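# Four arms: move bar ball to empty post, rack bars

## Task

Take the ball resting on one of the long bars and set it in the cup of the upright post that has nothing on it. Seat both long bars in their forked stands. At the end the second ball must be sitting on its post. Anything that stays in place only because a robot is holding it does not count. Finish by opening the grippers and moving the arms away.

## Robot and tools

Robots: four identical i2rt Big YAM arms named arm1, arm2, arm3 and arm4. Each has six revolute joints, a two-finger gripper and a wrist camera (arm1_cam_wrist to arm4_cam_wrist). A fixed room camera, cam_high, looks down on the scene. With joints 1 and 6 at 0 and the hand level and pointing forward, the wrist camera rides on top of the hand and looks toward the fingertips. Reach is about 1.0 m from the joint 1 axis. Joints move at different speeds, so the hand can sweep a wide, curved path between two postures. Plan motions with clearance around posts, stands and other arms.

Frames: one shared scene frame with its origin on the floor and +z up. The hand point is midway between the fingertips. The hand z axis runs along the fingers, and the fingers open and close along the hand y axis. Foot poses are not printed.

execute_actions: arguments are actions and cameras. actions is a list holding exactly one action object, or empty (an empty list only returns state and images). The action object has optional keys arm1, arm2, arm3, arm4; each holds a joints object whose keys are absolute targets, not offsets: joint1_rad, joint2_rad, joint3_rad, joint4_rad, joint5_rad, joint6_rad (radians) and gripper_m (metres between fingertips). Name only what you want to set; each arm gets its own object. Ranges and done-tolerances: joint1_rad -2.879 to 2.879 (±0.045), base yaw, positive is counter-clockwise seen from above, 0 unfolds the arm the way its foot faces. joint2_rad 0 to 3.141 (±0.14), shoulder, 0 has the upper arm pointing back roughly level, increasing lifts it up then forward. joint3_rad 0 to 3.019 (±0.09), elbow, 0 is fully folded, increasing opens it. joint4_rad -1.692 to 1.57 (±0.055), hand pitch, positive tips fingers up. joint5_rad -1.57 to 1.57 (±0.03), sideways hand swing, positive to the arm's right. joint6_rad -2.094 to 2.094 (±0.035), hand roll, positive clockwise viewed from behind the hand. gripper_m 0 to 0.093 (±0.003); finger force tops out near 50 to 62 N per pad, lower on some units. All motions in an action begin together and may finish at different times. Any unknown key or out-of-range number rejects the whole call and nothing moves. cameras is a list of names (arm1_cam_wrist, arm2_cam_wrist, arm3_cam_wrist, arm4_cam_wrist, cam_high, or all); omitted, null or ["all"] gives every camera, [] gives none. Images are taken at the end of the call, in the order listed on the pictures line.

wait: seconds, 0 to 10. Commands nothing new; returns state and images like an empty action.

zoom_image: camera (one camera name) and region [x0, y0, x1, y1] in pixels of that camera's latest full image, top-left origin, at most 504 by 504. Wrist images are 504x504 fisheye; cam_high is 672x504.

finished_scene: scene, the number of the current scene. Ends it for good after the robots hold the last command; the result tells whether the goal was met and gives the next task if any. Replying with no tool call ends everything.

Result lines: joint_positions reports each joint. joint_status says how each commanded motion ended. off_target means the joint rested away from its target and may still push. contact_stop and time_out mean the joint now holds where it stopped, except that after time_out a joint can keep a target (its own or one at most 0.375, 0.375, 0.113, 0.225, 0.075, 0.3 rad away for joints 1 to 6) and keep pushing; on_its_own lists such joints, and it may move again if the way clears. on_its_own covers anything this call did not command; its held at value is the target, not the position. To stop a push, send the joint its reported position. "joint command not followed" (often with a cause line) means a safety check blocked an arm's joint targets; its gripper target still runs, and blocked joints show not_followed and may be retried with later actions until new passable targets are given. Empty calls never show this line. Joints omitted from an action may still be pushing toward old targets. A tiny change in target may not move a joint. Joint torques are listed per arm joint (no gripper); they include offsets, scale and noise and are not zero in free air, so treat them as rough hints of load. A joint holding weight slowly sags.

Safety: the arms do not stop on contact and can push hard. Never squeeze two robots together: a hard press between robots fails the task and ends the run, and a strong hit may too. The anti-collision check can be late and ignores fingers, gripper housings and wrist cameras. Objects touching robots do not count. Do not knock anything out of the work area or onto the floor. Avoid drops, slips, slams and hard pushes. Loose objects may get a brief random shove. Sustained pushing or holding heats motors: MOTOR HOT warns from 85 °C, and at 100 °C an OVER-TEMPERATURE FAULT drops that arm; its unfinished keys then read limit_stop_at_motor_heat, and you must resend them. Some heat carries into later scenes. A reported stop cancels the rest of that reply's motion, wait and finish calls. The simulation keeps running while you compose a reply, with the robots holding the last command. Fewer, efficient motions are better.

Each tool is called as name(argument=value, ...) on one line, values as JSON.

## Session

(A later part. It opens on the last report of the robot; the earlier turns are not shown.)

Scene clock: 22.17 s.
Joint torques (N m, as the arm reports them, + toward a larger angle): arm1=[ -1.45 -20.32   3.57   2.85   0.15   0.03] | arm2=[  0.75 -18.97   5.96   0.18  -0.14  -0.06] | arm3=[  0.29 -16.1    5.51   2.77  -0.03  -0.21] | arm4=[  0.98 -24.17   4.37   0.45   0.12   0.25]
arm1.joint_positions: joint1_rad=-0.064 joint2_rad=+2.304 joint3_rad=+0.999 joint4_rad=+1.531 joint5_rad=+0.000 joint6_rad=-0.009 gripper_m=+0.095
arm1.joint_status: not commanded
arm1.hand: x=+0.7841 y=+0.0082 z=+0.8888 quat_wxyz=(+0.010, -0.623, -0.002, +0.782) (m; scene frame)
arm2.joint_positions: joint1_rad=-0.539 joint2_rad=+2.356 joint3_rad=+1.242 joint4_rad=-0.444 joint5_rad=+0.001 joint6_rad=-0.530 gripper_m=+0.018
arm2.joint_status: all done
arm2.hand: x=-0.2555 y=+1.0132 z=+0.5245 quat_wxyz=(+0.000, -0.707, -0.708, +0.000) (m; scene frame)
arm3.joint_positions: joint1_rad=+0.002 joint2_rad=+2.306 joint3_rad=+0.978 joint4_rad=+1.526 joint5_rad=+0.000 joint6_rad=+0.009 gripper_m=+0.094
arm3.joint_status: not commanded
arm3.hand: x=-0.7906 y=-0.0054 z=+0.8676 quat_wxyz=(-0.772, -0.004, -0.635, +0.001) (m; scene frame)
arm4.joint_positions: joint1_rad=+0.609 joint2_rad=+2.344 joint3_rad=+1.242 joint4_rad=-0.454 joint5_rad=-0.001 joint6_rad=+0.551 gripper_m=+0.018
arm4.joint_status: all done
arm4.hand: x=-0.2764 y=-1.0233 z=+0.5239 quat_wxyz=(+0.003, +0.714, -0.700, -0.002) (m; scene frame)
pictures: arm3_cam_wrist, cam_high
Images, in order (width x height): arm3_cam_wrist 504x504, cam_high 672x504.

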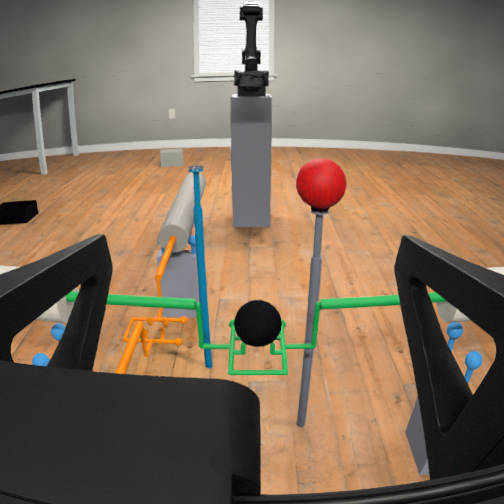

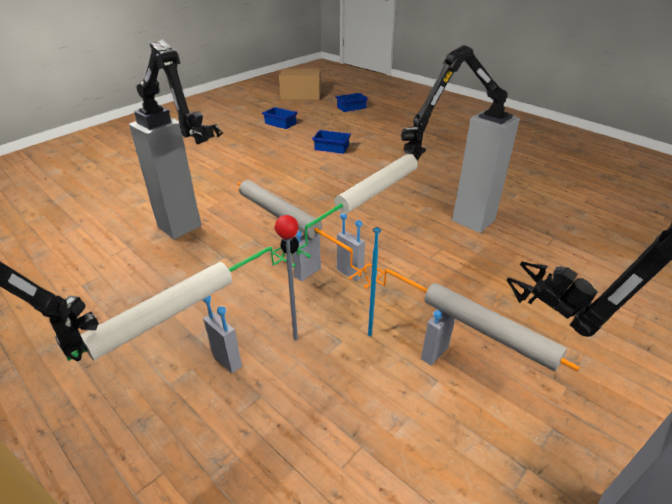

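Works well; continuing the lift.

execute_actions(actions=[{"arm4":{"joints":{"joint2_rad":2.085,"joint3_rad":1.21,"joint4_rad":-0.64}},"arm2":{"joints":{"joint2_rad":2.07,"joint3_rad":1.215,"joint4_rad":-0.645}}}], cameras=[])

execute_actions(actions=[{"arm4":{"joints":{"joint2_rad":1.91,"joint3_rad":1.235,"joint4_rad":-0.832}},"arm2":{"joints":{"joint2_rad":1.897,"joint3_rad":1.24,"joint4_rad":-0.837}}}], cameras=[])

execute_actions(actions=[{"arm4":{"joints":{"joint2_rad":1.76,"joint3_rad":1.32,"joint4_rad":-1.07}},"arm2":{"joints":{"joint2_rad":1.745,"joint3_rad":1.325,"joint4_rad":-1.075}}}], cameras=["arm3_cam_wrist","cam_high"])

Scene clock: 23.73 s.
Joint torques (N m, as the arm reports them, + toward a larger angle): arm1=[ -1.53 -20.12   3.51   2.84   0.16   0.04] | arm2=[  0.92 -16.39   8.08   0.35  -0.26  -0.05] | arm3=[ -0.11 -16.89   5.4    2.97  -0.07  -0.18] | arm4=[  0.35 -22.64   6.09   0.44   0.14   0.19]
arm1.joint_positions: joint1_rad=-0.064 joint2_rad=+2.304 joint3_rad=+0.999 joint4_rad=+1.531 joint5_rad=+0.000 joint6_rad=-0.009 gripper_m=+0.095
arm1.joint_status: not commanded
arm1.hand: x=+0.7841 y=+0.0082 z=+0.8888 quat_wxyz=(+0.010, -0.623, -0.002, +0.782) (m; scene frame)
arm2.joint_positions: joint1_rad=-0.541 joint2_rad=+2.105 joint3_rad=+1.190 joint4_rad=-0.644 joint5_rad=+0.003 joint6_rad=-0.532 gripper_m=+0.018
arm2.joint_status: all done
arm2.hand: x=-0.2573 y=+1.0131 z=+0.6361 quat_wxyz=(+0.001, -0.707, -0.707, +0.000) (m; scene frame)
arm3.joint_positions: joint1_rad=+0.002 joint2_rad=+2.306 joint3_rad=+0.978 joint4_rad=+1.526 joint5_rad=+0.000 joint6_rad=+0.009 gripper_m=+0.094
arm3.joint_status: not commanded
arm3.hand: x=-0.7906 y=-0.0054 z=+0.8676 quat_wxyz=(-0.772, -0.004, -0.635, +0.001) (m; scene frame)
arm4.joint_positions: joint1_rad=+0.612 joint2_rad=+2.102 joint3_rad=+1.190 joint4_rad=-0.641 joint5_rad=-0.001 joint6_rad=+0.555 gripper_m=+0.018
arm4.joint_status: all done
arm4.hand: x=-0.2777 y=-1.0235 z=+0.6311 quat_wxyz=(+0.003, +0.715, -0.700, -0.004) (m; scene frame)
pictures: none
No camera images: the call's "cameras" was empty. Leave "cameras" out to get every camera's image.

Scene clock: 24.77 s.
Joint torques (N m, as the arm reports them, + toward a larger angle): arm1=[ -1.49 -20.32   3.53   2.87   0.15   0.04] | arm2=[  0.8  -15.52  11.22   0.01  -0.08  -0.09] | arm3=[ -0.05 -16.12   5.32   2.69  -0.04  -0.2 ] | arm4=[  0.17 -20.77   8.29   0.26   0.     0.19]
arm1.joint_positions: joint1_rad=-0.064 joint2_rad=+2.304 joint3_rad=+0.999 joint4_rad=+1.531 joint5_rad=+0.000 joint6_rad=-0.009 gripper_m=+0.095
arm1.joint_status: not commanded
arm1.hand: x=+0.7841 y=+0.0082 z=+0.8888 quat_wxyz=(+0.010, -0.623, -0.002, +0.782) (m; scene frame)
arm2.joint_positions: joint1_rad=-0.535 joint2_rad=+1.924 joint3_rad=+1.192 joint4_rad=-0.825 joint5_rad=-0.001 joint6_rad=-0.527 gripper_m=+0.018
arm2.joint_status: all done
arm2.hand: x=-0.2527 y=+1.0142 z=+0.7244 quat_wxyz=(-0.001, -0.706, -0.708, +0.001) (m; scene frame)
arm3.joint_positions: joint1_rad=+0.002 joint2_rad=+2.306 joint3_rad=+0.978 joint4_rad=+1.526 joint5_rad=+0.000 joint6_rad=+0.009 gripper_m=+0.094
arm3.joint_status: not commanded
arm3.hand: x=-0.7906 y=-0.0054 z=+0.8676 quat_wxyz=(-0.772, -0.004, -0.635, +0.001) (m; scene frame)
arm4.joint_positions: joint1_rad=+0.612 joint2_rad=+1.923 joint3_rad=+1.200 joint4_rad=-0.825 joint5_rad=+0.003 joint6_rad=+0.557 gripper_m=+0.018
arm4.joint_status: all done
arm4.hand: x=-0.2758 y=-1.0241 z=+0.7201 quat_wxyz=(+0.001, +0.714, -0.700, -0.005) (m; scene frame)
pictures: none
No camera images: the call's "cameras" was empty. Leave "cameras" out to get every camera's image.

Scene clock: 25.87 s.
Joint torques (N m, as the arm reports them, + toward a larger angle): arm1=[ -1.58 -20.38   3.61   2.88   0.16   0.04] | arm2=[  0.68 -15.05  12.93  -0.27   0.02  -0.1 ] | arm3=[ -0.12 -16.29   5.76   2.68  -0.07  -0.15] | arm4=[  0.66 -20.17   9.59  -0.26  -0.14   0.2 ]
arm1.joint_positions: joint1_rad=-0.064 joint2_rad=+2.304 joint3_rad=+0.999 joint4_rad=+1.531 joint5_rad=+0.000 joint6_rad=-0.009 gripper_m=+0.095
arm1.joint_status: not commanded
arm1.hand: x=+0.7841 y=+0.0082 z=+0.8888 quat_wxyz=(+0.010, -0.623, -0.002, +0.782) (m; scene frame)
arm2.joint_positions: joint1_rad=-0.534 joint2_rad=+1.772 joint3_rad=+1.270 joint4_rad=-1.055 joint5_rad=-0.003 joint6_rad=-0.526 gripper_m=+0.018
arm2.joint_status: all done
arm2.hand: x=-0.2514 y=+1.0143 z=+0.8211 quat_wxyz=(-0.002, -0.706, -0.708, +0.000) (m; scene frame)
arm3.joint_positions: joint1_rad=+0.002 joint2_rad=+2.306 joint3_rad=+0.978 joint4_rad=+1.526 joint5_rad=+0.000 joint6_rad=+0.009 gripper_m=+0.094
arm3.joint_status: not commanded
arm3.hand: x=-0.7906 y=-0.0054 z=+0.8676 quat_wxyz=(-0.772, -0.004, -0.635, +0.001) (m; scene frame)
arm4.joint_positions: joint1_rad=+0.612 joint2_rad=+1.775 joint3_rad=+1.277 joint4_rad=-1.055 joint5_rad=+0.005 joint6_rad=+0.557 gripper_m=+0.018
arm4.joint_status: all done
arm4.hand: x=-0.2738 y=-1.0247 z=+0.8158 quat_wxyz=(+0.000, +0.714, -0.701, -0.003) (m; scene frame)
pictures: arm3_cam_wrist, cam_high
Images, in order (width x height): arm3_cam_wrist 504x504, cam_high 672x504.

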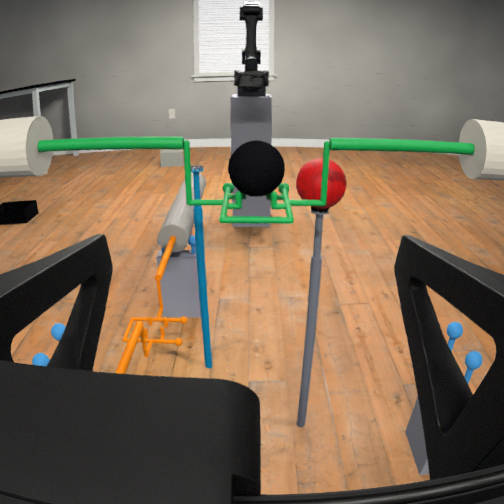

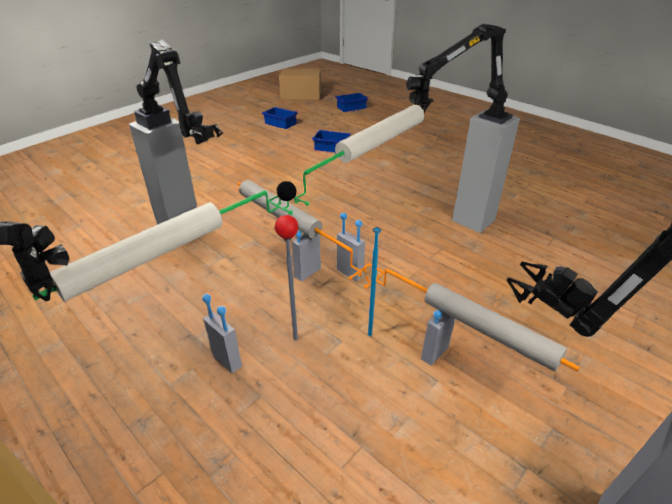

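execute_actions(actions=[{"arm4":{"joints":{"joint1_rad":0.53,"joint2_rad":1.90,"joint3_rad":1.615,"joint4_rad":-1.22,"joint6_rad":0.475}},"arm2":{"joints":{"joint1_rad":-0.628,"joint2_rad":1.555,"joint3_rad":1.15,"joint4_rad":-1.11,"joint6_rad":-0.625}}}], cameras=[])

execute_actions(actions=[{"arm4":{"joints":{"joint1_rad":0.39,"joint2_rad":1.92,"joint3_rad":1.64,"joint4_rad":-1.225,"joint6_rad":0.335}},"arm2":{"joints":{"joint1_rad":-0.53,"joint2_rad":1.378,"joint3_rad":0.958,"joint4_rad":-1.085,"joint6_rad":-0.517}}}], cameras=["arm3_cam_wrist","cam_high"])

Scene clock: 28.17 s.
Joint torques (N m, as the arm reports them, + toward a larger angle): arm1=[ -1.56 -20.42   3.54   2.88   0.15   0.04] | arm2=[  0.62 -12.98  11.11   0.25   0.01  -0.02] | arm3=[  0.57 -16.54   5.39   2.7   -0.03  -0.17] | arm4=[  0.32 -25.34  11.48  -0.51  -0.06   0.02]
arm1.joint_positions: joint1_rad=-0.064 joint2_rad=+2.304 joint3_rad=+0.999 joint4_rad=+1.531 joint5_rad=+0.000 joint6_rad=-0.009 gripper_m=+0.095
arm1.joint_status: not commanded
arm1.hand: x=+0.7841 y=+0.0082 z=+0.8888 quat_wxyz=(+0.010, -0.623, -0.002, +0.782) (m; scene frame)
arm2.joint_positions: joint1_rad=-0.631 joint2_rad=+1.591 joint3_rad=+1.118 joint4_rad=-1.104 joint5_rad=-0.002 joint6_rad=-0.623 gripper_m=+0.018
arm2.joint_status: all done
arm2.hand: x=-0.2541 y=+1.0946 z=+0.8519 quat_wxyz=(+0.001, -0.706, -0.708, -0.010) (m; scene frame)
arm3.joint_positions: joint1_rad=+0.002 joint2_rad=+2.306 joint3_rad=+0.978 joint4_rad=+1.526 joint5_rad=+0.000 joint6_rad=+0.009 gripper_m=+0.094
arm3.joint_status: not commanded
arm3.hand: x=-0.7906 y=-0.0054 z=+0.8676 quat_wxyz=(-0.772, -0.004, -0.635, +0.001) (m; scene frame)
arm4.joint_positions: joint1_rad=+0.527 joint2_rad=+1.928 joint3_rad=+1.553 joint4_rad=-1.199 joint5_rad=+0.003 joint6_rad=+0.467 gripper_m=+0.018
arm4.joint_status: all done
arm4.hand: x=-0.2687 y=-0.9433 z=+0.8310 quat_wxyz=(+0.004, +0.715, -0.699, +0.007) (m; scene frame)
pictures: none
No camera images: the call's "cameras" was empty. Leave "cameras" out to get every camera's image.

Scene clock: 29.20 s.
Joint torques (N m, as the arm reports them, + toward a larger angle): arm1=[ -1.5  -20.17   3.61   2.84   0.16   0.04] | arm2=[  0.53 -10.32  11.5    0.52   0.06   0.04] | arm3=[  0.03 -16.71   5.6    2.76  -0.05  -0.14] | arm4=[  0.97 -23.92  11.62  -0.31  -0.07   0.14]
arm1.joint_positions: joint1_rad=-0.064 joint2_rad=+2.304 joint3_rad=+0.999 joint4_rad=+1.531 joint5_rad=+0.000 joint6_rad=-0.009 gripper_m=+0.095
arm1.joint_status: not commanded
arm1.hand: x=+0.7841 y=+0.0082 z=+0.8888 quat_wxyz=(+0.010, -0.623, -0.002, +0.782) (m; scene frame)
arm2.joint_positions: joint1_rad=-0.527 joint2_rad=+1.408 joint3_rad=+0.922 joint4_rad=-1.089 joint5_rad=-0.003 joint6_rad=-0.519 gripper_m=+0.018
arm2.joint_status: all done
arm2.hand: x=-0.1804 y=+1.1324 z=+0.8557 quat_wxyz=(+0.001, -0.706, -0.708, -0.009) (m; scene frame)
arm3.joint_positions: joint1_rad=+0.002 joint2_rad=+2.306 joint3_rad=+0.978 joint4_rad=+1.526 joint5_rad=+0.000 joint6_rad=+0.009 gripper_m=+0.094
arm3.joint_status: not commanded
arm3.hand: x=-0.7906 y=-0.0054 z=+0.8676 quat_wxyz=(-0.772, -0.004, -0.635, +0.001) (m; scene frame)
arm4.joint_positions: joint1_rad=+0.380 joint2_rad=+1.934 joint3_rad=+1.576 joint4_rad=-1.208 joint5_rad=+0.004 joint6_rad=+0.320 gripper_m=+0.018
arm4.joint_status: all done
arm4.hand: x=-0.1941 y=-0.9038 z=+0.8354 quat_wxyz=(+0.002, +0.716, -0.699, +0.004) (m; scene frame)
pictures: arm3_cam_wrist, cam_high
Images, in order (width x height): arm3_cam_wrist 504x504, cam_high 672x504.

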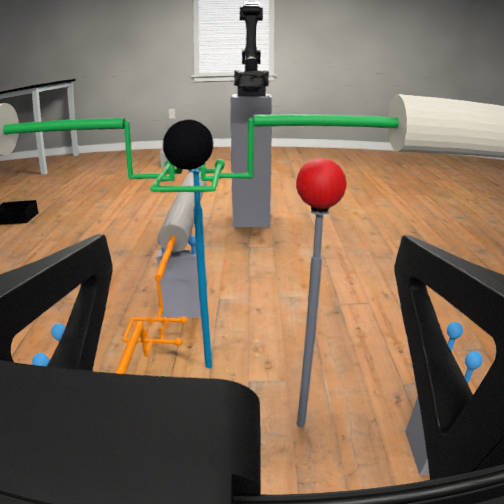

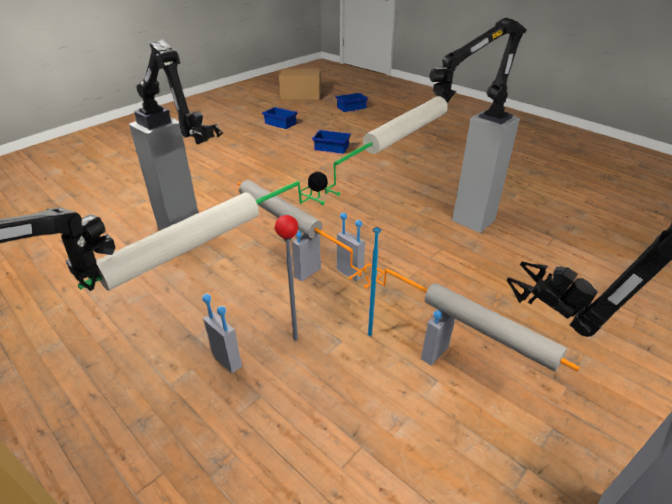

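execute_actions(actions=[{"arm4":{"joints":{"joint1_rad":0.268,"joint2_rad":1.94,"joint3_rad":1.72,"joint4_rad":-1.27,"joint6_rad":0.215}},"arm2":{"joints":{"joint1_rad":-0.39,"joint2_rad":1.195,"joint3_rad":0.81,"joint4_rad":-1.10,"joint6_rad":-0.378}}}], cameras=[])

execute_actions(actions=[{"arm4":{"joints":{"joint1_rad":0.15,"joint2_rad":1.91,"joint3_rad":1.655,"joint4_rad":-1.24,"joint6_rad":0.1}},"arm2":{"joints":{"joint1_rad":-0.156,"joint2_rad":1.14,"joint3_rad":0.77,"joint4_rad":-1.12,"joint6_rad":-0.144}}}], cameras=[])

execute_actions(actions=[{"arm4":{"joints":{"joint1_rad":0.03,"joint6_rad":-0.02}},"arm2":{"joints":{"joint1_rad":0.094,"joint6_rad":0.106}}}], cameras=[])

execute_actions(actions=[{"arm4":{"joints":{"joint1_rad":-0.085,"joint6_rad":-0.135}},"arm2":{"joints":{"joint1_rad":0.32,"joint2_rad":1.2,"joint3_rad":0.82,"joint4_rad":-1.10,"joint6_rad":0.33}}}], cameras=["arm1_cam_wrist","arm3_cam_wrist","cam_high"])

Scene clock: 30.87 s.
Joint torques (N m, as the arm reports them, + toward a larger angle): arm1=[ -1.67 -20.42   3.62   2.83   0.16   0.04] | arm2=[ 0.26 -8.   11.68  0.55 -0.05  0.05] | arm3=[ -0.11 -16.42   5.58   2.92  -0.11  -0.17] | arm4=[  1.4  -24.63  11.86  -0.08   0.02   0.13]
arm1.joint_positions: joint1_rad=-0.064 joint2_rad=+2.304 joint3_rad=+0.999 joint4_rad=+1.531 joint5_rad=+0.000 joint6_rad=-0.009 gripper_m=+0.095
arm1.joint_status: not commanded
arm1.hand: x=+0.7841 y=+0.0082 z=+0.8888 quat_wxyz=(+0.010, -0.623, -0.002, +0.782) (m; scene frame)
arm2.joint_positions: joint1_rad=-0.389 joint2_rad=+1.222 joint3_rad=+0.772 joint4_rad=-1.106 joint5_rad=-0.001 joint6_rad=-0.380 gripper_m=+0.018
arm2.joint_status: all done
arm2.hand: x=-0.1135 y=+1.1665 z=+0.8635 quat_wxyz=(-0.002, -0.707, -0.707, +0.001) (m; scene frame)
arm3.joint_positions: joint1_rad=+0.002 joint2_rad=+2.306 joint3_rad=+0.978 joint4_rad=+1.526 joint5_rad=+0.000 joint6_rad=+0.009 gripper_m=+0.094
arm3.joint_status: not commanded
arm3.hand: x=-0.7906 y=-0.0054 z=+0.8676 quat_wxyz=(-0.772, -0.004, -0.635, +0.001) (m; scene frame)
arm4.joint_positions: joint1_rad=+0.258 joint2_rad=+1.959 joint3_rad=+1.654 joint4_rad=-1.257 joint5_rad=+0.001 joint6_rad=+0.201 gripper_m=+0.018
arm4.joint_status: all done
arm4.hand: x=-0.1303 y=-0.8684 z=+0.8491 quat_wxyz=(+0.002, +0.714, -0.700, +0.002) (m; scene frame)
pictures: none
No camera images: the call's "cameras" was empty. Leave "cameras" out to get every camera's image.

Scene clock: 31.83 s.
Joint torques (N m, as the arm reports them, + toward a larger angle): arm1=[ -1.44 -20.27   3.59   2.85   0.15   0.04] | arm2=[ 0.56 -7.75 12.13  0.58 -0.07  0.05] | arm3=[  0.18 -16.31   5.47   2.91  -0.05  -0.19] | arm4=[  0.72 -27.77   9.1    0.43  -0.01   0.1 ]
arm1.joint_positions: joint1_rad=-0.064 joint2_rad=+2.304 joint3_rad=+0.999 joint4_rad=+1.531 joint5_rad=+0.000 joint6_rad=-0.009 gripper_m=+0.095
arm1.joint_status: not commanded
arm1.hand: x=+0.7841 y=+0.0082 z=+0.8888 quat_wxyz=(+0.010, -0.623, -0.002, +0.782) (m; scene frame)
arm2.joint_positions: joint1_rad=-0.159 joint2_rad=+1.179 joint3_rad=+0.726 joint4_rad=-1.125 joint5_rad=+0.000 joint6_rad=-0.148 gripper_m=+0.018
arm2.joint_status: all done
arm2.hand: x=-0.0427 y=+1.1706 z=+0.8593 quat_wxyz=(+0.004, -0.707, -0.707, -0.009) (m; scene frame)
arm3.joint_positions: joint1_rad=+0.002 joint2_rad=+2.306 joint3_rad=+0.978 joint4_rad=+1.526 joint5_rad=+0.000 joint6_rad=+0.009 gripper_m=+0.094
arm3.joint_status: not commanded
arm3.hand: x=-0.7906 y=-0.0054 z=+0.8676 quat_wxyz=(-0.772, -0.004, -0.635, +0.001) (m; scene frame)
arm4.joint_positions: joint1_rad=+0.143 joint2_rad=+1.959 joint3_rad=+1.627 joint4_rad=-1.239 joint5_rad=+0.002 joint6_rad=+0.089 gripper_m=+0.018
arm4.joint_status: all done
arm4.hand: x=-0.0618 y=-0.8630 z=+0.8392 quat_wxyz=(+0.004, +0.713, -0.701, +0.006) (m; scene frame)
pictures: none
No camera images: the call's "cameras" was empty. Leave "cameras" out to get every camera's image.

Scene clock: 32.83 s.
Joint torques (N m, as the arm reports them, + toward a larger angle): arm1=[ -1.51 -20.39   3.55   2.83   0.16   0.03] | arm2=[ 0.81 -7.72 12.47  0.72  0.06  0.01] | arm3=[  0.3  -16.98   5.48   2.75  -0.06  -0.2 ] | arm4=[  1.33 -27.63   9.44   0.36  -0.05   0.12]
arm1.joint_positions: joint1_rad=-0.064 joint2_rad=+2.304 joint3_rad=+0.999 joint4_rad=+1.531 joint5_rad=+0.000 joint6_rad=-0.009 gripper_m=+0.095
arm1.joint_status: not commanded
arm1.hand: x=+0.7841 y=+0.0082 z=+0.8888 quat_wxyz=(+0.010, -0.623, -0.002, +0.782) (m; scene frame)
arm2.joint_positions: joint1_rad=+0.093 joint2_rad=+1.178 joint3_rad=+0.722 joint4_rad=-1.129 joint5_rad=-0.002 joint6_rad=+0.105 gripper_m=+0.018
arm2.joint_status: all done
arm2.hand: x=+0.0281 y=+1.1714 z=+0.8590 quat_wxyz=(+0.006, -0.707, -0.707, -0.012) (m; scene frame)
arm3.joint_positions: joint1_rad=+0.002 joint2_rad=+2.306 joint3_rad=+0.978 joint4_rad=+1.526 joint5_rad=+0.000 joint6_rad=+0.009 gripper_m=+0.094
arm3.joint_status: not commanded
arm3.hand: x=-0.7906 y=-0.0054 z=+0.8676 quat_wxyz=(-0.772, -0.004, -0.635, +0.001) (m; scene frame)
arm4.joint_positions: joint1_rad=+0.020 joint2_rad=+1.959 joint3_rad=+1.621 joint4_rad=-1.237 joint5_rad=+0.002 joint6_rad=-0.034 gripper_m=+0.018
arm4.joint_status: all done
arm4.hand: x=+0.0102 y=-0.8616 z=+0.8371 quat_wxyz=(+0.006, +0.713, -0.701, +0.007) (m; scene frame)
pictures: none
No camera images: the call's "cameras" was empty. Leave "cameras" out to get every camera's image.

Scene clock: 33.80 s.
Joint torques (N m, as the arm reports them, + toward a larger angle): arm1=[ -1.43 -20.39   3.56   2.88   0.16   0.04] | arm2=[ 0.7  -6.56 14.07  0.4  -0.09  0.03] | arm3=[  0.46 -15.75   5.34   2.96  -0.07  -0.14] | arm4=[  0.9  -27.83   9.54  -0.18   0.01   0.07]
arm1.joint_positions: joint1_rad=-0.064 joint2_rad=+2.304 joint3_rad=+0.999 joint4_rad=+1.531 joint5_rad=+0.000 joint6_rad=-0.009 gripper_m=+0.095
arm1.joint_status: not commanded
arm1.hand: x=+0.7841 y=+0.0082 z=+0.8888 quat_wxyz=(+0.010, -0.623, -0.002, +0.782) (m; scene frame)
arm2.joint_positions: joint1_rad=+0.316 joint2_rad=+1.216 joint3_rad=+0.753 joint4_rad=-1.105 joint5_rad=+0.002 joint6_rad=+0.328 gripper_m=+0.018
arm2.joint_status: all done
arm2.hand: x=+0.0936 y=+1.1680 z=+0.8599 quat_wxyz=(+0.000, -0.708, -0.706, -0.005) (m; scene frame)
arm3.joint_positions: joint1_rad=+0.002 joint2_rad=+2.306 joint3_rad=+0.978 joint4_rad=+1.526 joint5_rad=+0.000 joint6_rad=+0.009 gripper_m=+0.094
arm3.joint_status: not commanded
arm3.hand: x=-0.7906 y=-0.0054 z=+0.8676 quat_wxyz=(-0.772, -0.004, -0.635, +0.001) (m; scene frame)
arm4.joint_positions: joint1_rad=-0.092 joint2_rad=+1.959 joint3_rad=+1.621 joint4_rad=-1.226 joint5_rad=+0.001 joint6_rad=-0.145 gripper_m=+0.018
arm4.joint_status: all done
arm4.hand: x=+0.0763 y=-0.8638 z=+0.8372 quat_wxyz=(+0.002, +0.713, -0.701, +0.004) (m; scene frame)
pictures: arm1_cam_wrist, arm3_cam_wrist, cam_high
Images, in order (width x height): arm1_cam_wrist 504x504, arm3_cam_wrist 504x504, cam_high 672x504.

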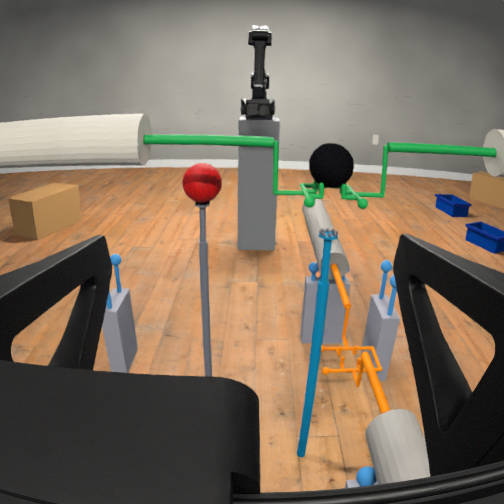

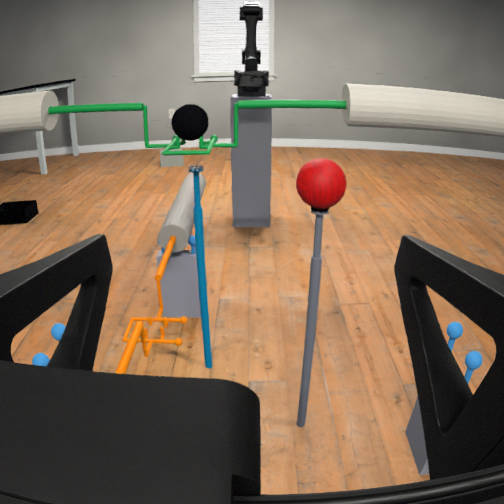

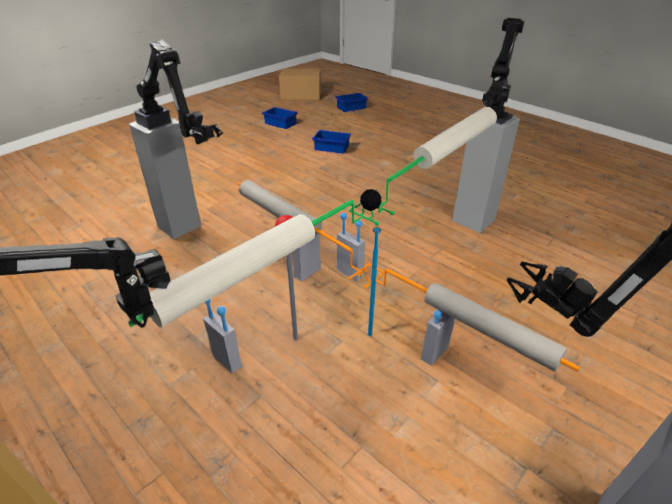

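execute_actions(actions=[{"arm4":{"joints":{"joint1_rad":-0.17,"joint2_rad":1.975,"joint3_rad":1.635,"joint4_rad":-1.175,"joint6_rad":-0.22}},"arm2":{"joints":{"joint1_rad":0.467,"joint2_rad":1.345,"joint3_rad":0.775,"joint4_rad":-0.925,"joint6_rad":0.477}}}], cameras=["arm1_cam_wrist","arm3_cam_wrist","cam_high"])

zoom_image(camera="cam_high", region=[330, 170, 430, 270])

zoom_image(camera="arm1_cam_wrist", region=[260, 130, 410, 280])

zoom_image(camera="arm3_cam_wrist", region=[135, 90, 255, 210])

Scene clock: 35.60 s.
Joint torques (N m, as the arm reports them, + toward a larger angle): arm1=[ -1.49 -20.31   3.57   2.87   0.15   0.05] | arm2=[ 0.9  -9.44 10.19  1.12 -0.07 -0.03] | arm3=[ -0.08 -15.89   5.47   2.75  -0.03  -0.16] | arm4=[  0.53 -27.25   8.75   0.53  -0.05   0.04]
arm1.joint_positions: joint1_rad=-0.064 joint2_rad=+2.304 joint3_rad=+0.999 joint4_rad=+1.531 joint5_rad=+0.000 joint6_rad=-0.009 gripper_m=+0.095
arm1.joint_status: not commanded
arm1.hand: x=+0.7841 y=+0.0082 z=+0.8888 quat_wxyz=(+0.010, -0.623, -0.002, +0.782) (m; scene frame)
arm2.joint_positions: joint1_rad=+0.467 joint2_rad=+1.378 joint3_rad=+0.746 joint4_rad=-0.945 joint5_rad=+0.002 joint6_rad=+0.482 gripper_m=+0.018
arm2.joint_status: all done
arm2.hand: x=+0.1473 y=+1.1625 z=+0.8112 quat_wxyz=(+0.004, -0.709, -0.706, -0.006) (m; scene frame)
arm3.joint_positions: joint1_rad=+0.002 joint2_rad=+2.306 joint3_rad=+0.978 joint4_rad=+1.526 joint5_rad=+0.000 joint6_rad=+0.009 gripper_m=+0.094
arm3.joint_status: not commanded
arm3.hand: x=-0.7906 y=-0.0054 z=+0.8676 quat_wxyz=(-0.772, -0.004, -0.635, +0.001) (m; scene frame)
arm4.joint_positions: joint1_rad=-0.176 joint2_rad=+2.009 joint3_rad=+1.610 joint4_rad=-1.175 joint5_rad=+0.002 joint6_rad=-0.225 gripper_m=+0.018
arm4.joint_status: all done
arm4.hand: x=+0.1264 y=-0.8678 z=+0.8048 quat_wxyz=(+0.006, +0.711, -0.703, +0.007) (m; scene frame)
pictures: arm1_cam_wrist, arm3_cam_wrist, cam_high
Images, in order (width x height): arm1_cam_wrist 504x504, arm3_cam_wrist 504x504, cam_high 672x504.

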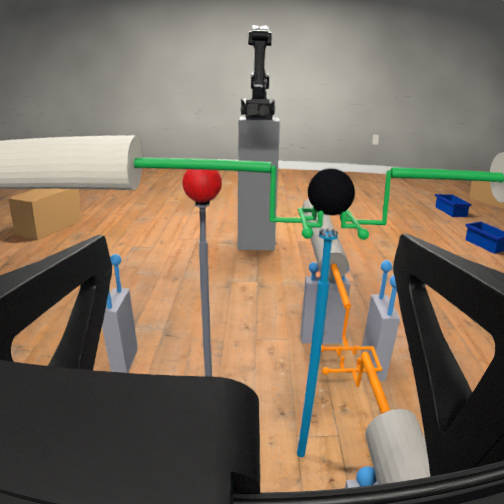

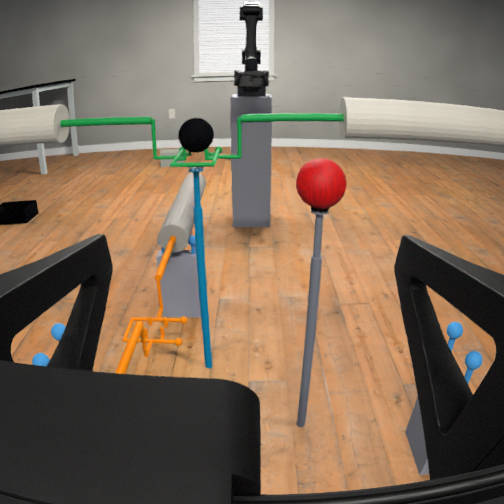

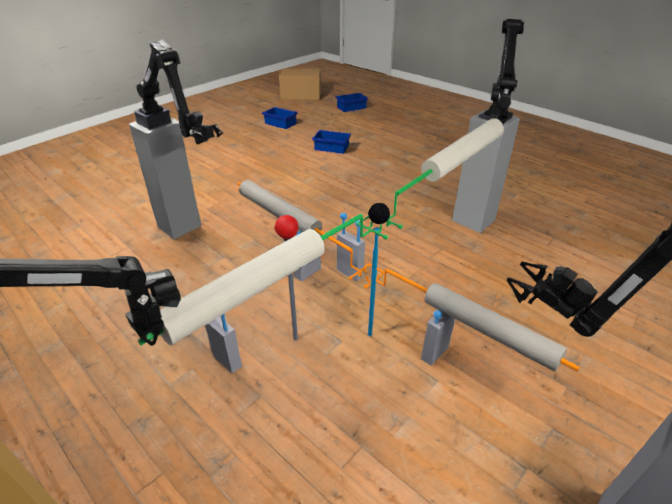

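Region (330, 170, 430, 270) of cam_high's 672x504 image, scaled by 5.040, with more detail than that image has.

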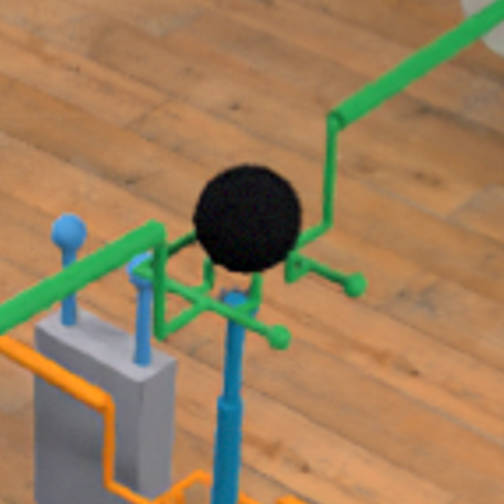

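Region (260, 130, 410, 280) of arm1_cam_wrist's 504x504 image, scaled by 3.360, with more detail than that image has.

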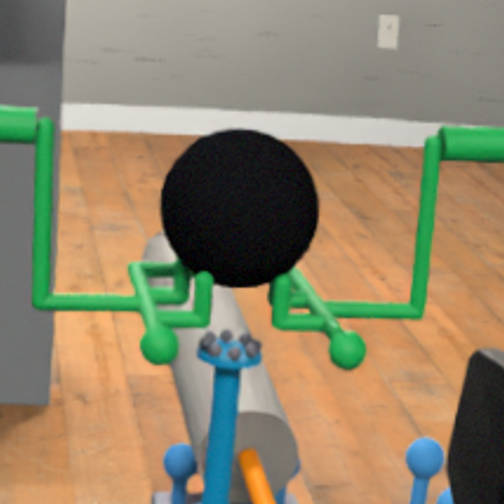

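Region (135, 90, 255, 210) of arm3_cam_wrist's 504x504 image, scaled by 4.200, with more detail than that image has.

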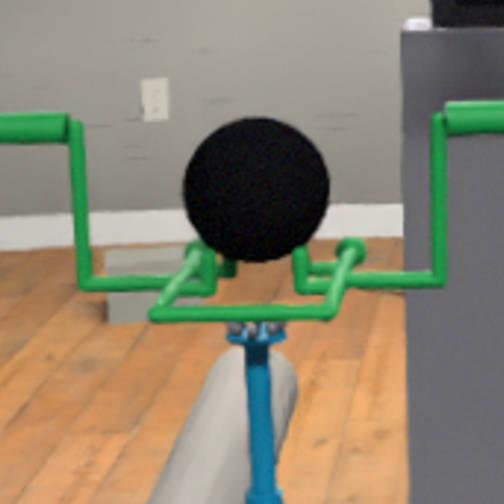

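execute_actions(actions=[{"arm4":{"joints":{"joint1_rad":-0.158,"joint2_rad":2.005,"joint3_rad":1.577,"joint4_rad":-1.08}},"arm2":{"joints":{"joint1_rad":0.45,"joint2_rad":1.40,"joint3_rad":0.715,"joint4_rad":-0.80,"joint6_rad":0.465}}}], cameras=["arm1_cam_wrist","cam_high"])

zoom_image(camera="cam_high", region=[330, 170, 430, 270])

zoom_image(camera="arm1_cam_wrist", region=[260, 130, 410, 280])

Scene clock: 36.93 s.
Joint torques (N m, as the arm reports them, + toward a larger angle): arm1=[ -1.46 -20.37   3.63   2.88   0.15   0.05] | arm2=[ 0.53 -9.    9.01  1.24 -0.09 -0.04] | arm3=[ -0.24 -16.78   5.63   2.91  -0.03  -0.16] | arm4=[  0.84 -26.55   8.08   0.47  -0.06   0.01]
arm1.joint_positions: joint1_rad=-0.064 joint2_rad=+2.304 joint3_rad=+0.999 joint4_rad=+1.531 joint5_rad=+0.000 joint6_rad=-0.009 gripper_m=+0.095
arm1.joint_status: not commanded
arm1.hand: x=+0.7841 y=+0.0082 z=+0.8888 quat_wxyz=(+0.010, -0.623, -0.002, +0.782) (m; scene frame)
arm2.joint_positions: joint1_rad=+0.454 joint2_rad=+1.426 joint3_rad=+0.694 joint4_rad=-0.825 joint5_rad=+0.002 joint6_rad=+0.472 gripper_m=+0.018
arm2.joint_status: all done
arm2.hand: x=+0.1434 y=+1.1620 z=+0.7810 quat_wxyz=(-0.004, -0.710, -0.705, -0.003) (m; scene frame)
arm3.joint_positions: joint1_rad=+0.002 joint2_rad=+2.306 joint3_rad=+0.978 joint4_rad=+1.526 joint5_rad=+0.000 joint6_rad=+0.009 gripper_m=+0.094
arm3.joint_status: not commanded
arm3.hand: x=-0.7906 y=-0.0054 z=+0.8676 quat_wxyz=(-0.772, -0.004, -0.635, +0.001) (m; scene frame)
arm4.joint_positions: joint1_rad=-0.169 joint2_rad=+2.038 joint3_rad=+1.558 joint4_rad=-1.080 joint5_rad=+0.002 joint6_rad=-0.223 gripper_m=+0.018
arm4.joint_status: all done
arm4.hand: x=+0.1223 y=-0.8680 z=+0.7705 quat_wxyz=(+0.000, +0.713, -0.701, +0.003) (m; scene frame)
pictures: arm1_cam_wrist, cam_high
Images, in order (width x height): arm1_cam_wrist 504x504, cam_high 672x504.

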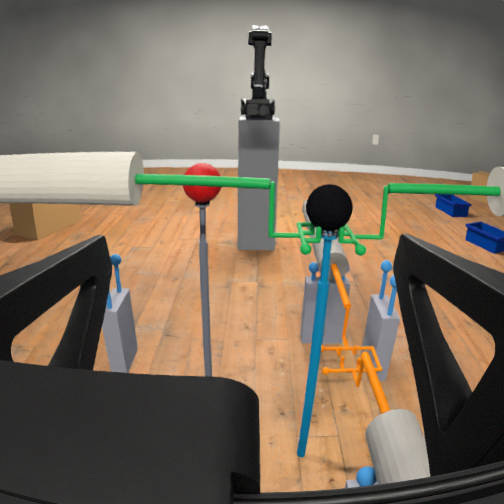

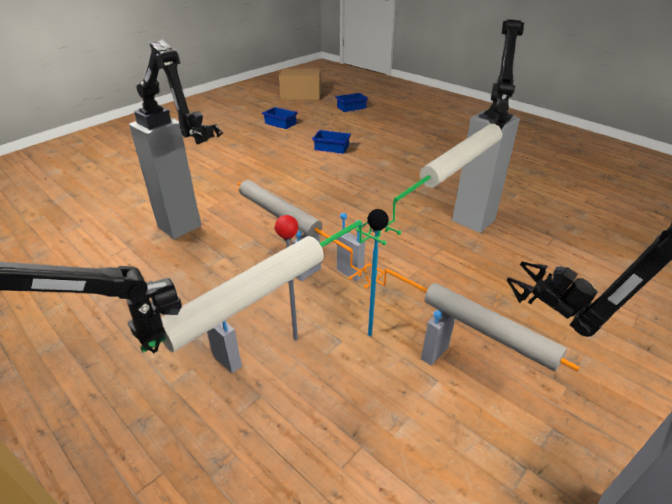

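Region (330, 170, 430, 270) of cam_high's 672x504 image, scaled by 5.040, with more detail than that image has.

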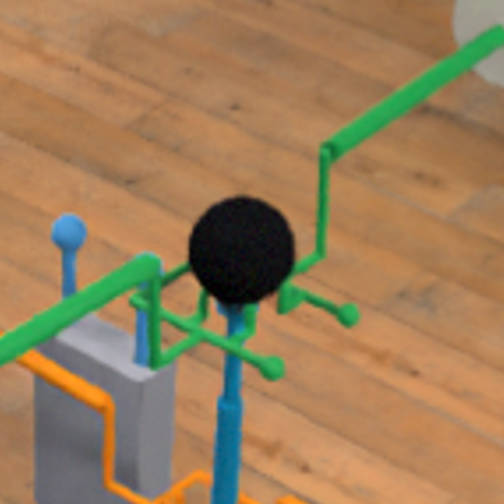

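Region (260, 130, 410, 280) of arm1_cam_wrist's 504x504 image, scaled by 3.360, with more detail than that image has.

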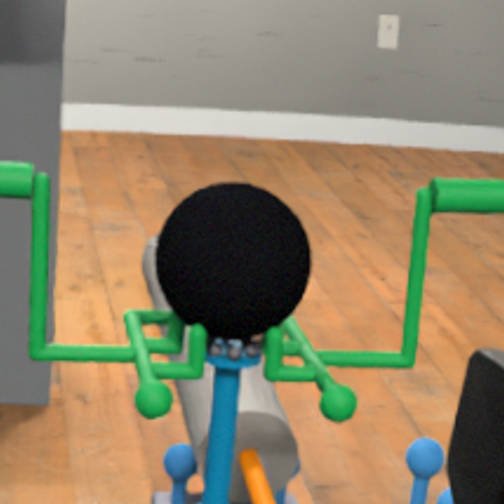

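execute_actions(actions=[{"arm4":{"joints":{"joint2_rad":2.062,"joint3_rad":1.535,"joint4_rad":-0.979}},"arm2":{"joints":{"joint2_rad":1.525,"joint3_rad":0.663,"joint4_rad":-0.625}}}], cameras=["arm1_cam_wrist","cam_high"])

zoom_image(camera="arm1_cam_wrist", region=[260, 160, 410, 310])

Scene clock: 38.23 s.
Joint torques (N m, as the arm reports them, + toward a larger angle): arm1=[ -1.44 -20.3    3.54   2.88   0.14   0.04] | arm2=[ 0.42 -9.5   7.41  1.22 -0.08 -0.05] | arm3=[ -0.23 -16.23   5.37   2.79  -0.02  -0.21] | arm4=[  0.96 -26.58   7.5    0.64  -0.05   0.01]
arm1.joint_positions: joint1_rad=-0.064 joint2_rad=+2.304 joint3_rad=+0.999 joint4_rad=+1.531 joint5_rad=+0.000 joint6_rad=-0.009 gripper_m=+0.095
arm1.joint_status: not commanded
arm1.hand: x=+0.7841 y=+0.0082 z=+0.8888 quat_wxyz=(+0.010, -0.623, -0.002, +0.782) (m; scene frame)
arm2.joint_positions: joint1_rad=+0.454 joint2_rad=+1.554 joint3_rad=+0.650 joint4_rad=-0.651 joint5_rad=+0.002 joint6_rad=+0.471 gripper_m=+0.018
arm2.joint_status: all done
arm2.hand: x=+0.1446 y=+1.1608 z=+0.7316 quat_wxyz=(-0.006, -0.709, -0.705, -0.003) (m; scene frame)
arm3.joint_positions: joint1_rad=+0.002 joint2_rad=+2.306 joint3_rad=+0.978 joint4_rad=+1.526 joint5_rad=+0.000 joint6_rad=+0.009 gripper_m=+0.094
arm3.joint_status: not commanded
arm3.hand: x=-0.7906 y=-0.0054 z=+0.8676 quat_wxyz=(-0.772, -0.004, -0.635, +0.001) (m; scene frame)
arm4.joint_positions: joint1_rad=-0.169 joint2_rad=+2.095 joint3_rad=+1.519 joint4_rad=-0.981 joint5_rad=+0.002 joint6_rad=-0.222 gripper_m=+0.018
arm4.joint_status: all done
arm4.hand: x=+0.1222 y=-0.8693 z=+0.7249 quat_wxyz=(-0.002, +0.713, -0.701, +0.002) (m; scene frame)
pictures: arm1_cam_wrist, cam_high
Images, in order (width x height): arm1_cam_wrist 504x504, cam_high 672x504.

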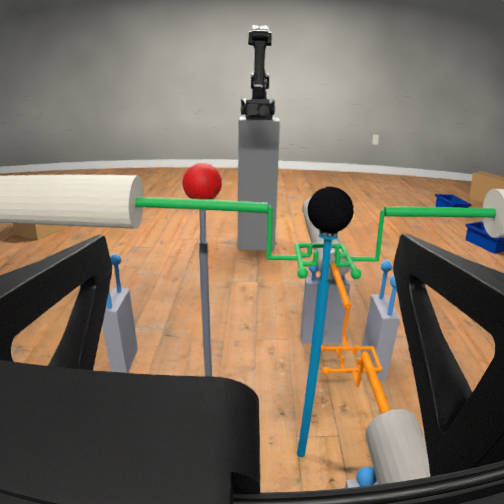

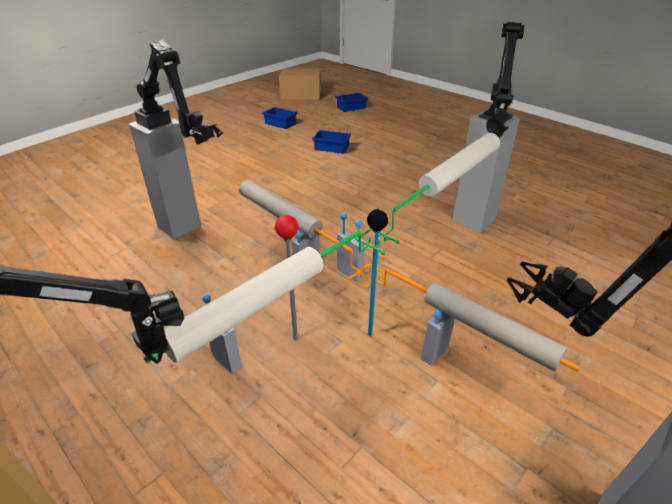

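Region (260, 160, 410, 310) of arm1_cam_wrist's 504x504 image, scaled by 3.360, with more detail than that image has.

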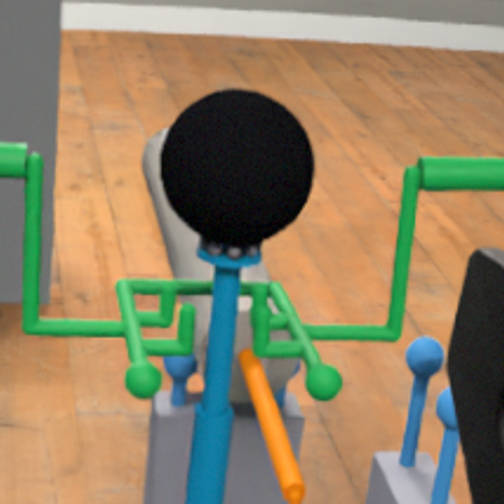

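execute_actions(actions=[{"arm4":{"joints":{"joint1_rad":-0.06,"joint2_rad":2.015,"joint3_rad":1.505,"joint6_rad":-0.115}},"arm2":{"joints":{"joint1_rad":0.278,"joint2_rad":1.455,"joint3_rad":0.60,"joint6_rad":0.29}}}], cameras=[])

execute_actions(actions=[{"arm4":{"joints":{"joint1_rad":0.05,"joint2_rad":2.005,"joint3_rad":1.495,"joint6_rad":-0.005}},"arm2":{"joints":{"joint1_rad":0.058,"joint2_rad":1.425,"joint3_rad":0.57,"joint6_rad":0.07}}}], cameras=["arm1_cam_wrist","cam_high"])

Scene clock: 39.97 s.
Joint torques (N m, as the arm reports them, + toward a larger angle): arm1=[ -1.5  -20.38   3.56   2.85   0.16   0.03] | arm2=[ 0.77 -8.81  7.86  0.67 -0.04 -0.07] | arm3=[  0.53 -16.79   5.46   2.83  -0.05  -0.23] | arm4=[ -0.56 -27.58   7.65   0.49  -0.02  -0.2 ]
arm1.joint_positions: joint1_rad=-0.064 joint2_rad=+2.304 joint3_rad=+0.999 joint4_rad=+1.531 joint5_rad=+0.000 joint6_rad=-0.009 gripper_m=+0.095
arm1.joint_status: not commanded
arm1.hand: x=+0.7841 y=+0.0082 z=+0.8888 quat_wxyz=(+0.010, -0.623, -0.002, +0.782) (m; scene frame)
arm2.joint_positions: joint1_rad=+0.277 joint2_rad=+1.492 joint3_rad=+0.578 joint4_rad=-0.636 joint5_rad=+0.001 joint6_rad=+0.298 gripper_m=+0.018
arm2.joint_status: all done
arm2.hand: x=+0.0840 y=+1.1643 z=+0.7319 quat_wxyz=(-0.008, -0.711, -0.703, -0.001) (m; scene frame)
arm3.joint_positions: joint1_rad=+0.002 joint2_rad=+2.306 joint3_rad=+0.978 joint4_rad=+1.526 joint5_rad=+0.000 joint6_rad=+0.009 gripper_m=+0.094
arm3.joint_status: not commanded
arm3.hand: x=-0.7906 y=-0.0054 z=+0.8676 quat_wxyz=(-0.772, -0.004, -0.635, +0.001) (m; scene frame)
arm4.joint_positions: joint1_rad=-0.051 joint2_rad=+2.062 joint3_rad=+1.488 joint4_rad=-0.978 joint5_rad=+0.002 joint6_rad=-0.101 gripper_m=+0.018
arm4.joint_status: all done
arm4.hand: x=+0.0517 y=-0.8672 z=+0.7334 quat_wxyz=(-0.003, +0.712, -0.702, +0.000) (m; scene frame)
pictures: none
No camera images: the call's "cameras" was empty. Leave "cameras" out to get every camera's image.

Scene clock: 40.90 s.
Joint torques (N m, as the arm reports them, + toward a larger angle): arm1=[ -1.61 -20.37   3.59   2.85   0.15   0.04] | arm2=[ 0.36 -9.29  7.61  0.79 -0.04 -0.05] | arm3=[ -1.2  -16.57   5.54   2.88  -0.02  -0.16] | arm4=[ -0.25 -27.76   7.71   0.5    0.09  -0.15]
arm1.joint_positions: joint1_rad=-0.064 joint2_rad=+2.304 joint3_rad=+0.999 joint4_rad=+1.531 joint5_rad=+0.000 joint6_rad=-0.009 gripper_m=+0.095
arm1.joint_status: not commanded
arm1.hand: x=+0.7841 y=+0.0082 z=+0.8888 quat_wxyz=(+0.010, -0.623, -0.002, +0.782) (m; scene frame)
arm2.joint_positions: joint1_rad=+0.058 joint2_rad=+1.465 joint3_rad=+0.550 joint4_rad=-0.636 joint5_rad=+0.000 joint6_rad=+0.078 gripper_m=+0.018
arm2.joint_status: all done
arm2.hand: x=+0.0194 y=+1.1636 z=+0.7322 quat_wxyz=(-0.006, -0.710, -0.704, +0.000) (m; scene frame)
arm3.joint_positions: joint1_rad=+0.002 joint2_rad=+2.306 joint3_rad=+0.978 joint4_rad=+1.526 joint5_rad=+0.000 joint6_rad=+0.009 gripper_m=+0.094
arm3.joint_status: not commanded
arm3.hand: x=-0.7906 y=-0.0054 z=+0.8676 quat_wxyz=(-0.772, -0.004, -0.635, +0.001) (m; scene frame)
arm4.joint_positions: joint1_rad=+0.058 joint2_rad=+2.057 joint3_rad=+1.477 joint4_rad=-0.978 joint5_rad=-0.001 joint6_rad=+0.005 gripper_m=+0.018
arm4.joint_status: all done
arm4.hand: x=-0.0122 y=-0.8690 z=+0.7328 quat_wxyz=(+0.001, +0.713, -0.701, +0.000) (m; scene frame)
pictures: arm1_cam_wrist, cam_high
Images, in order (width x height): arm1_cam_wrist 504x504, cam_high 672x504.

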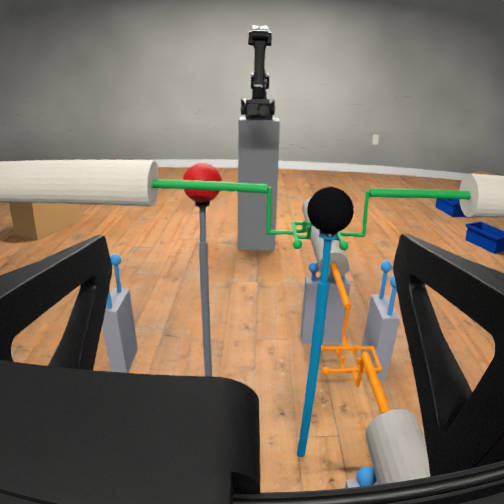

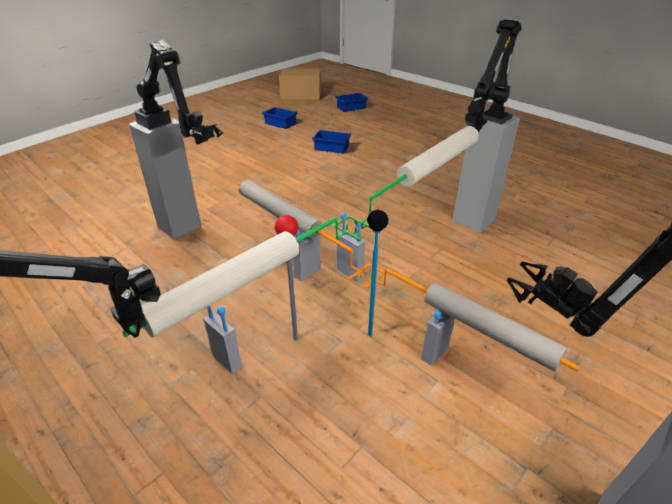

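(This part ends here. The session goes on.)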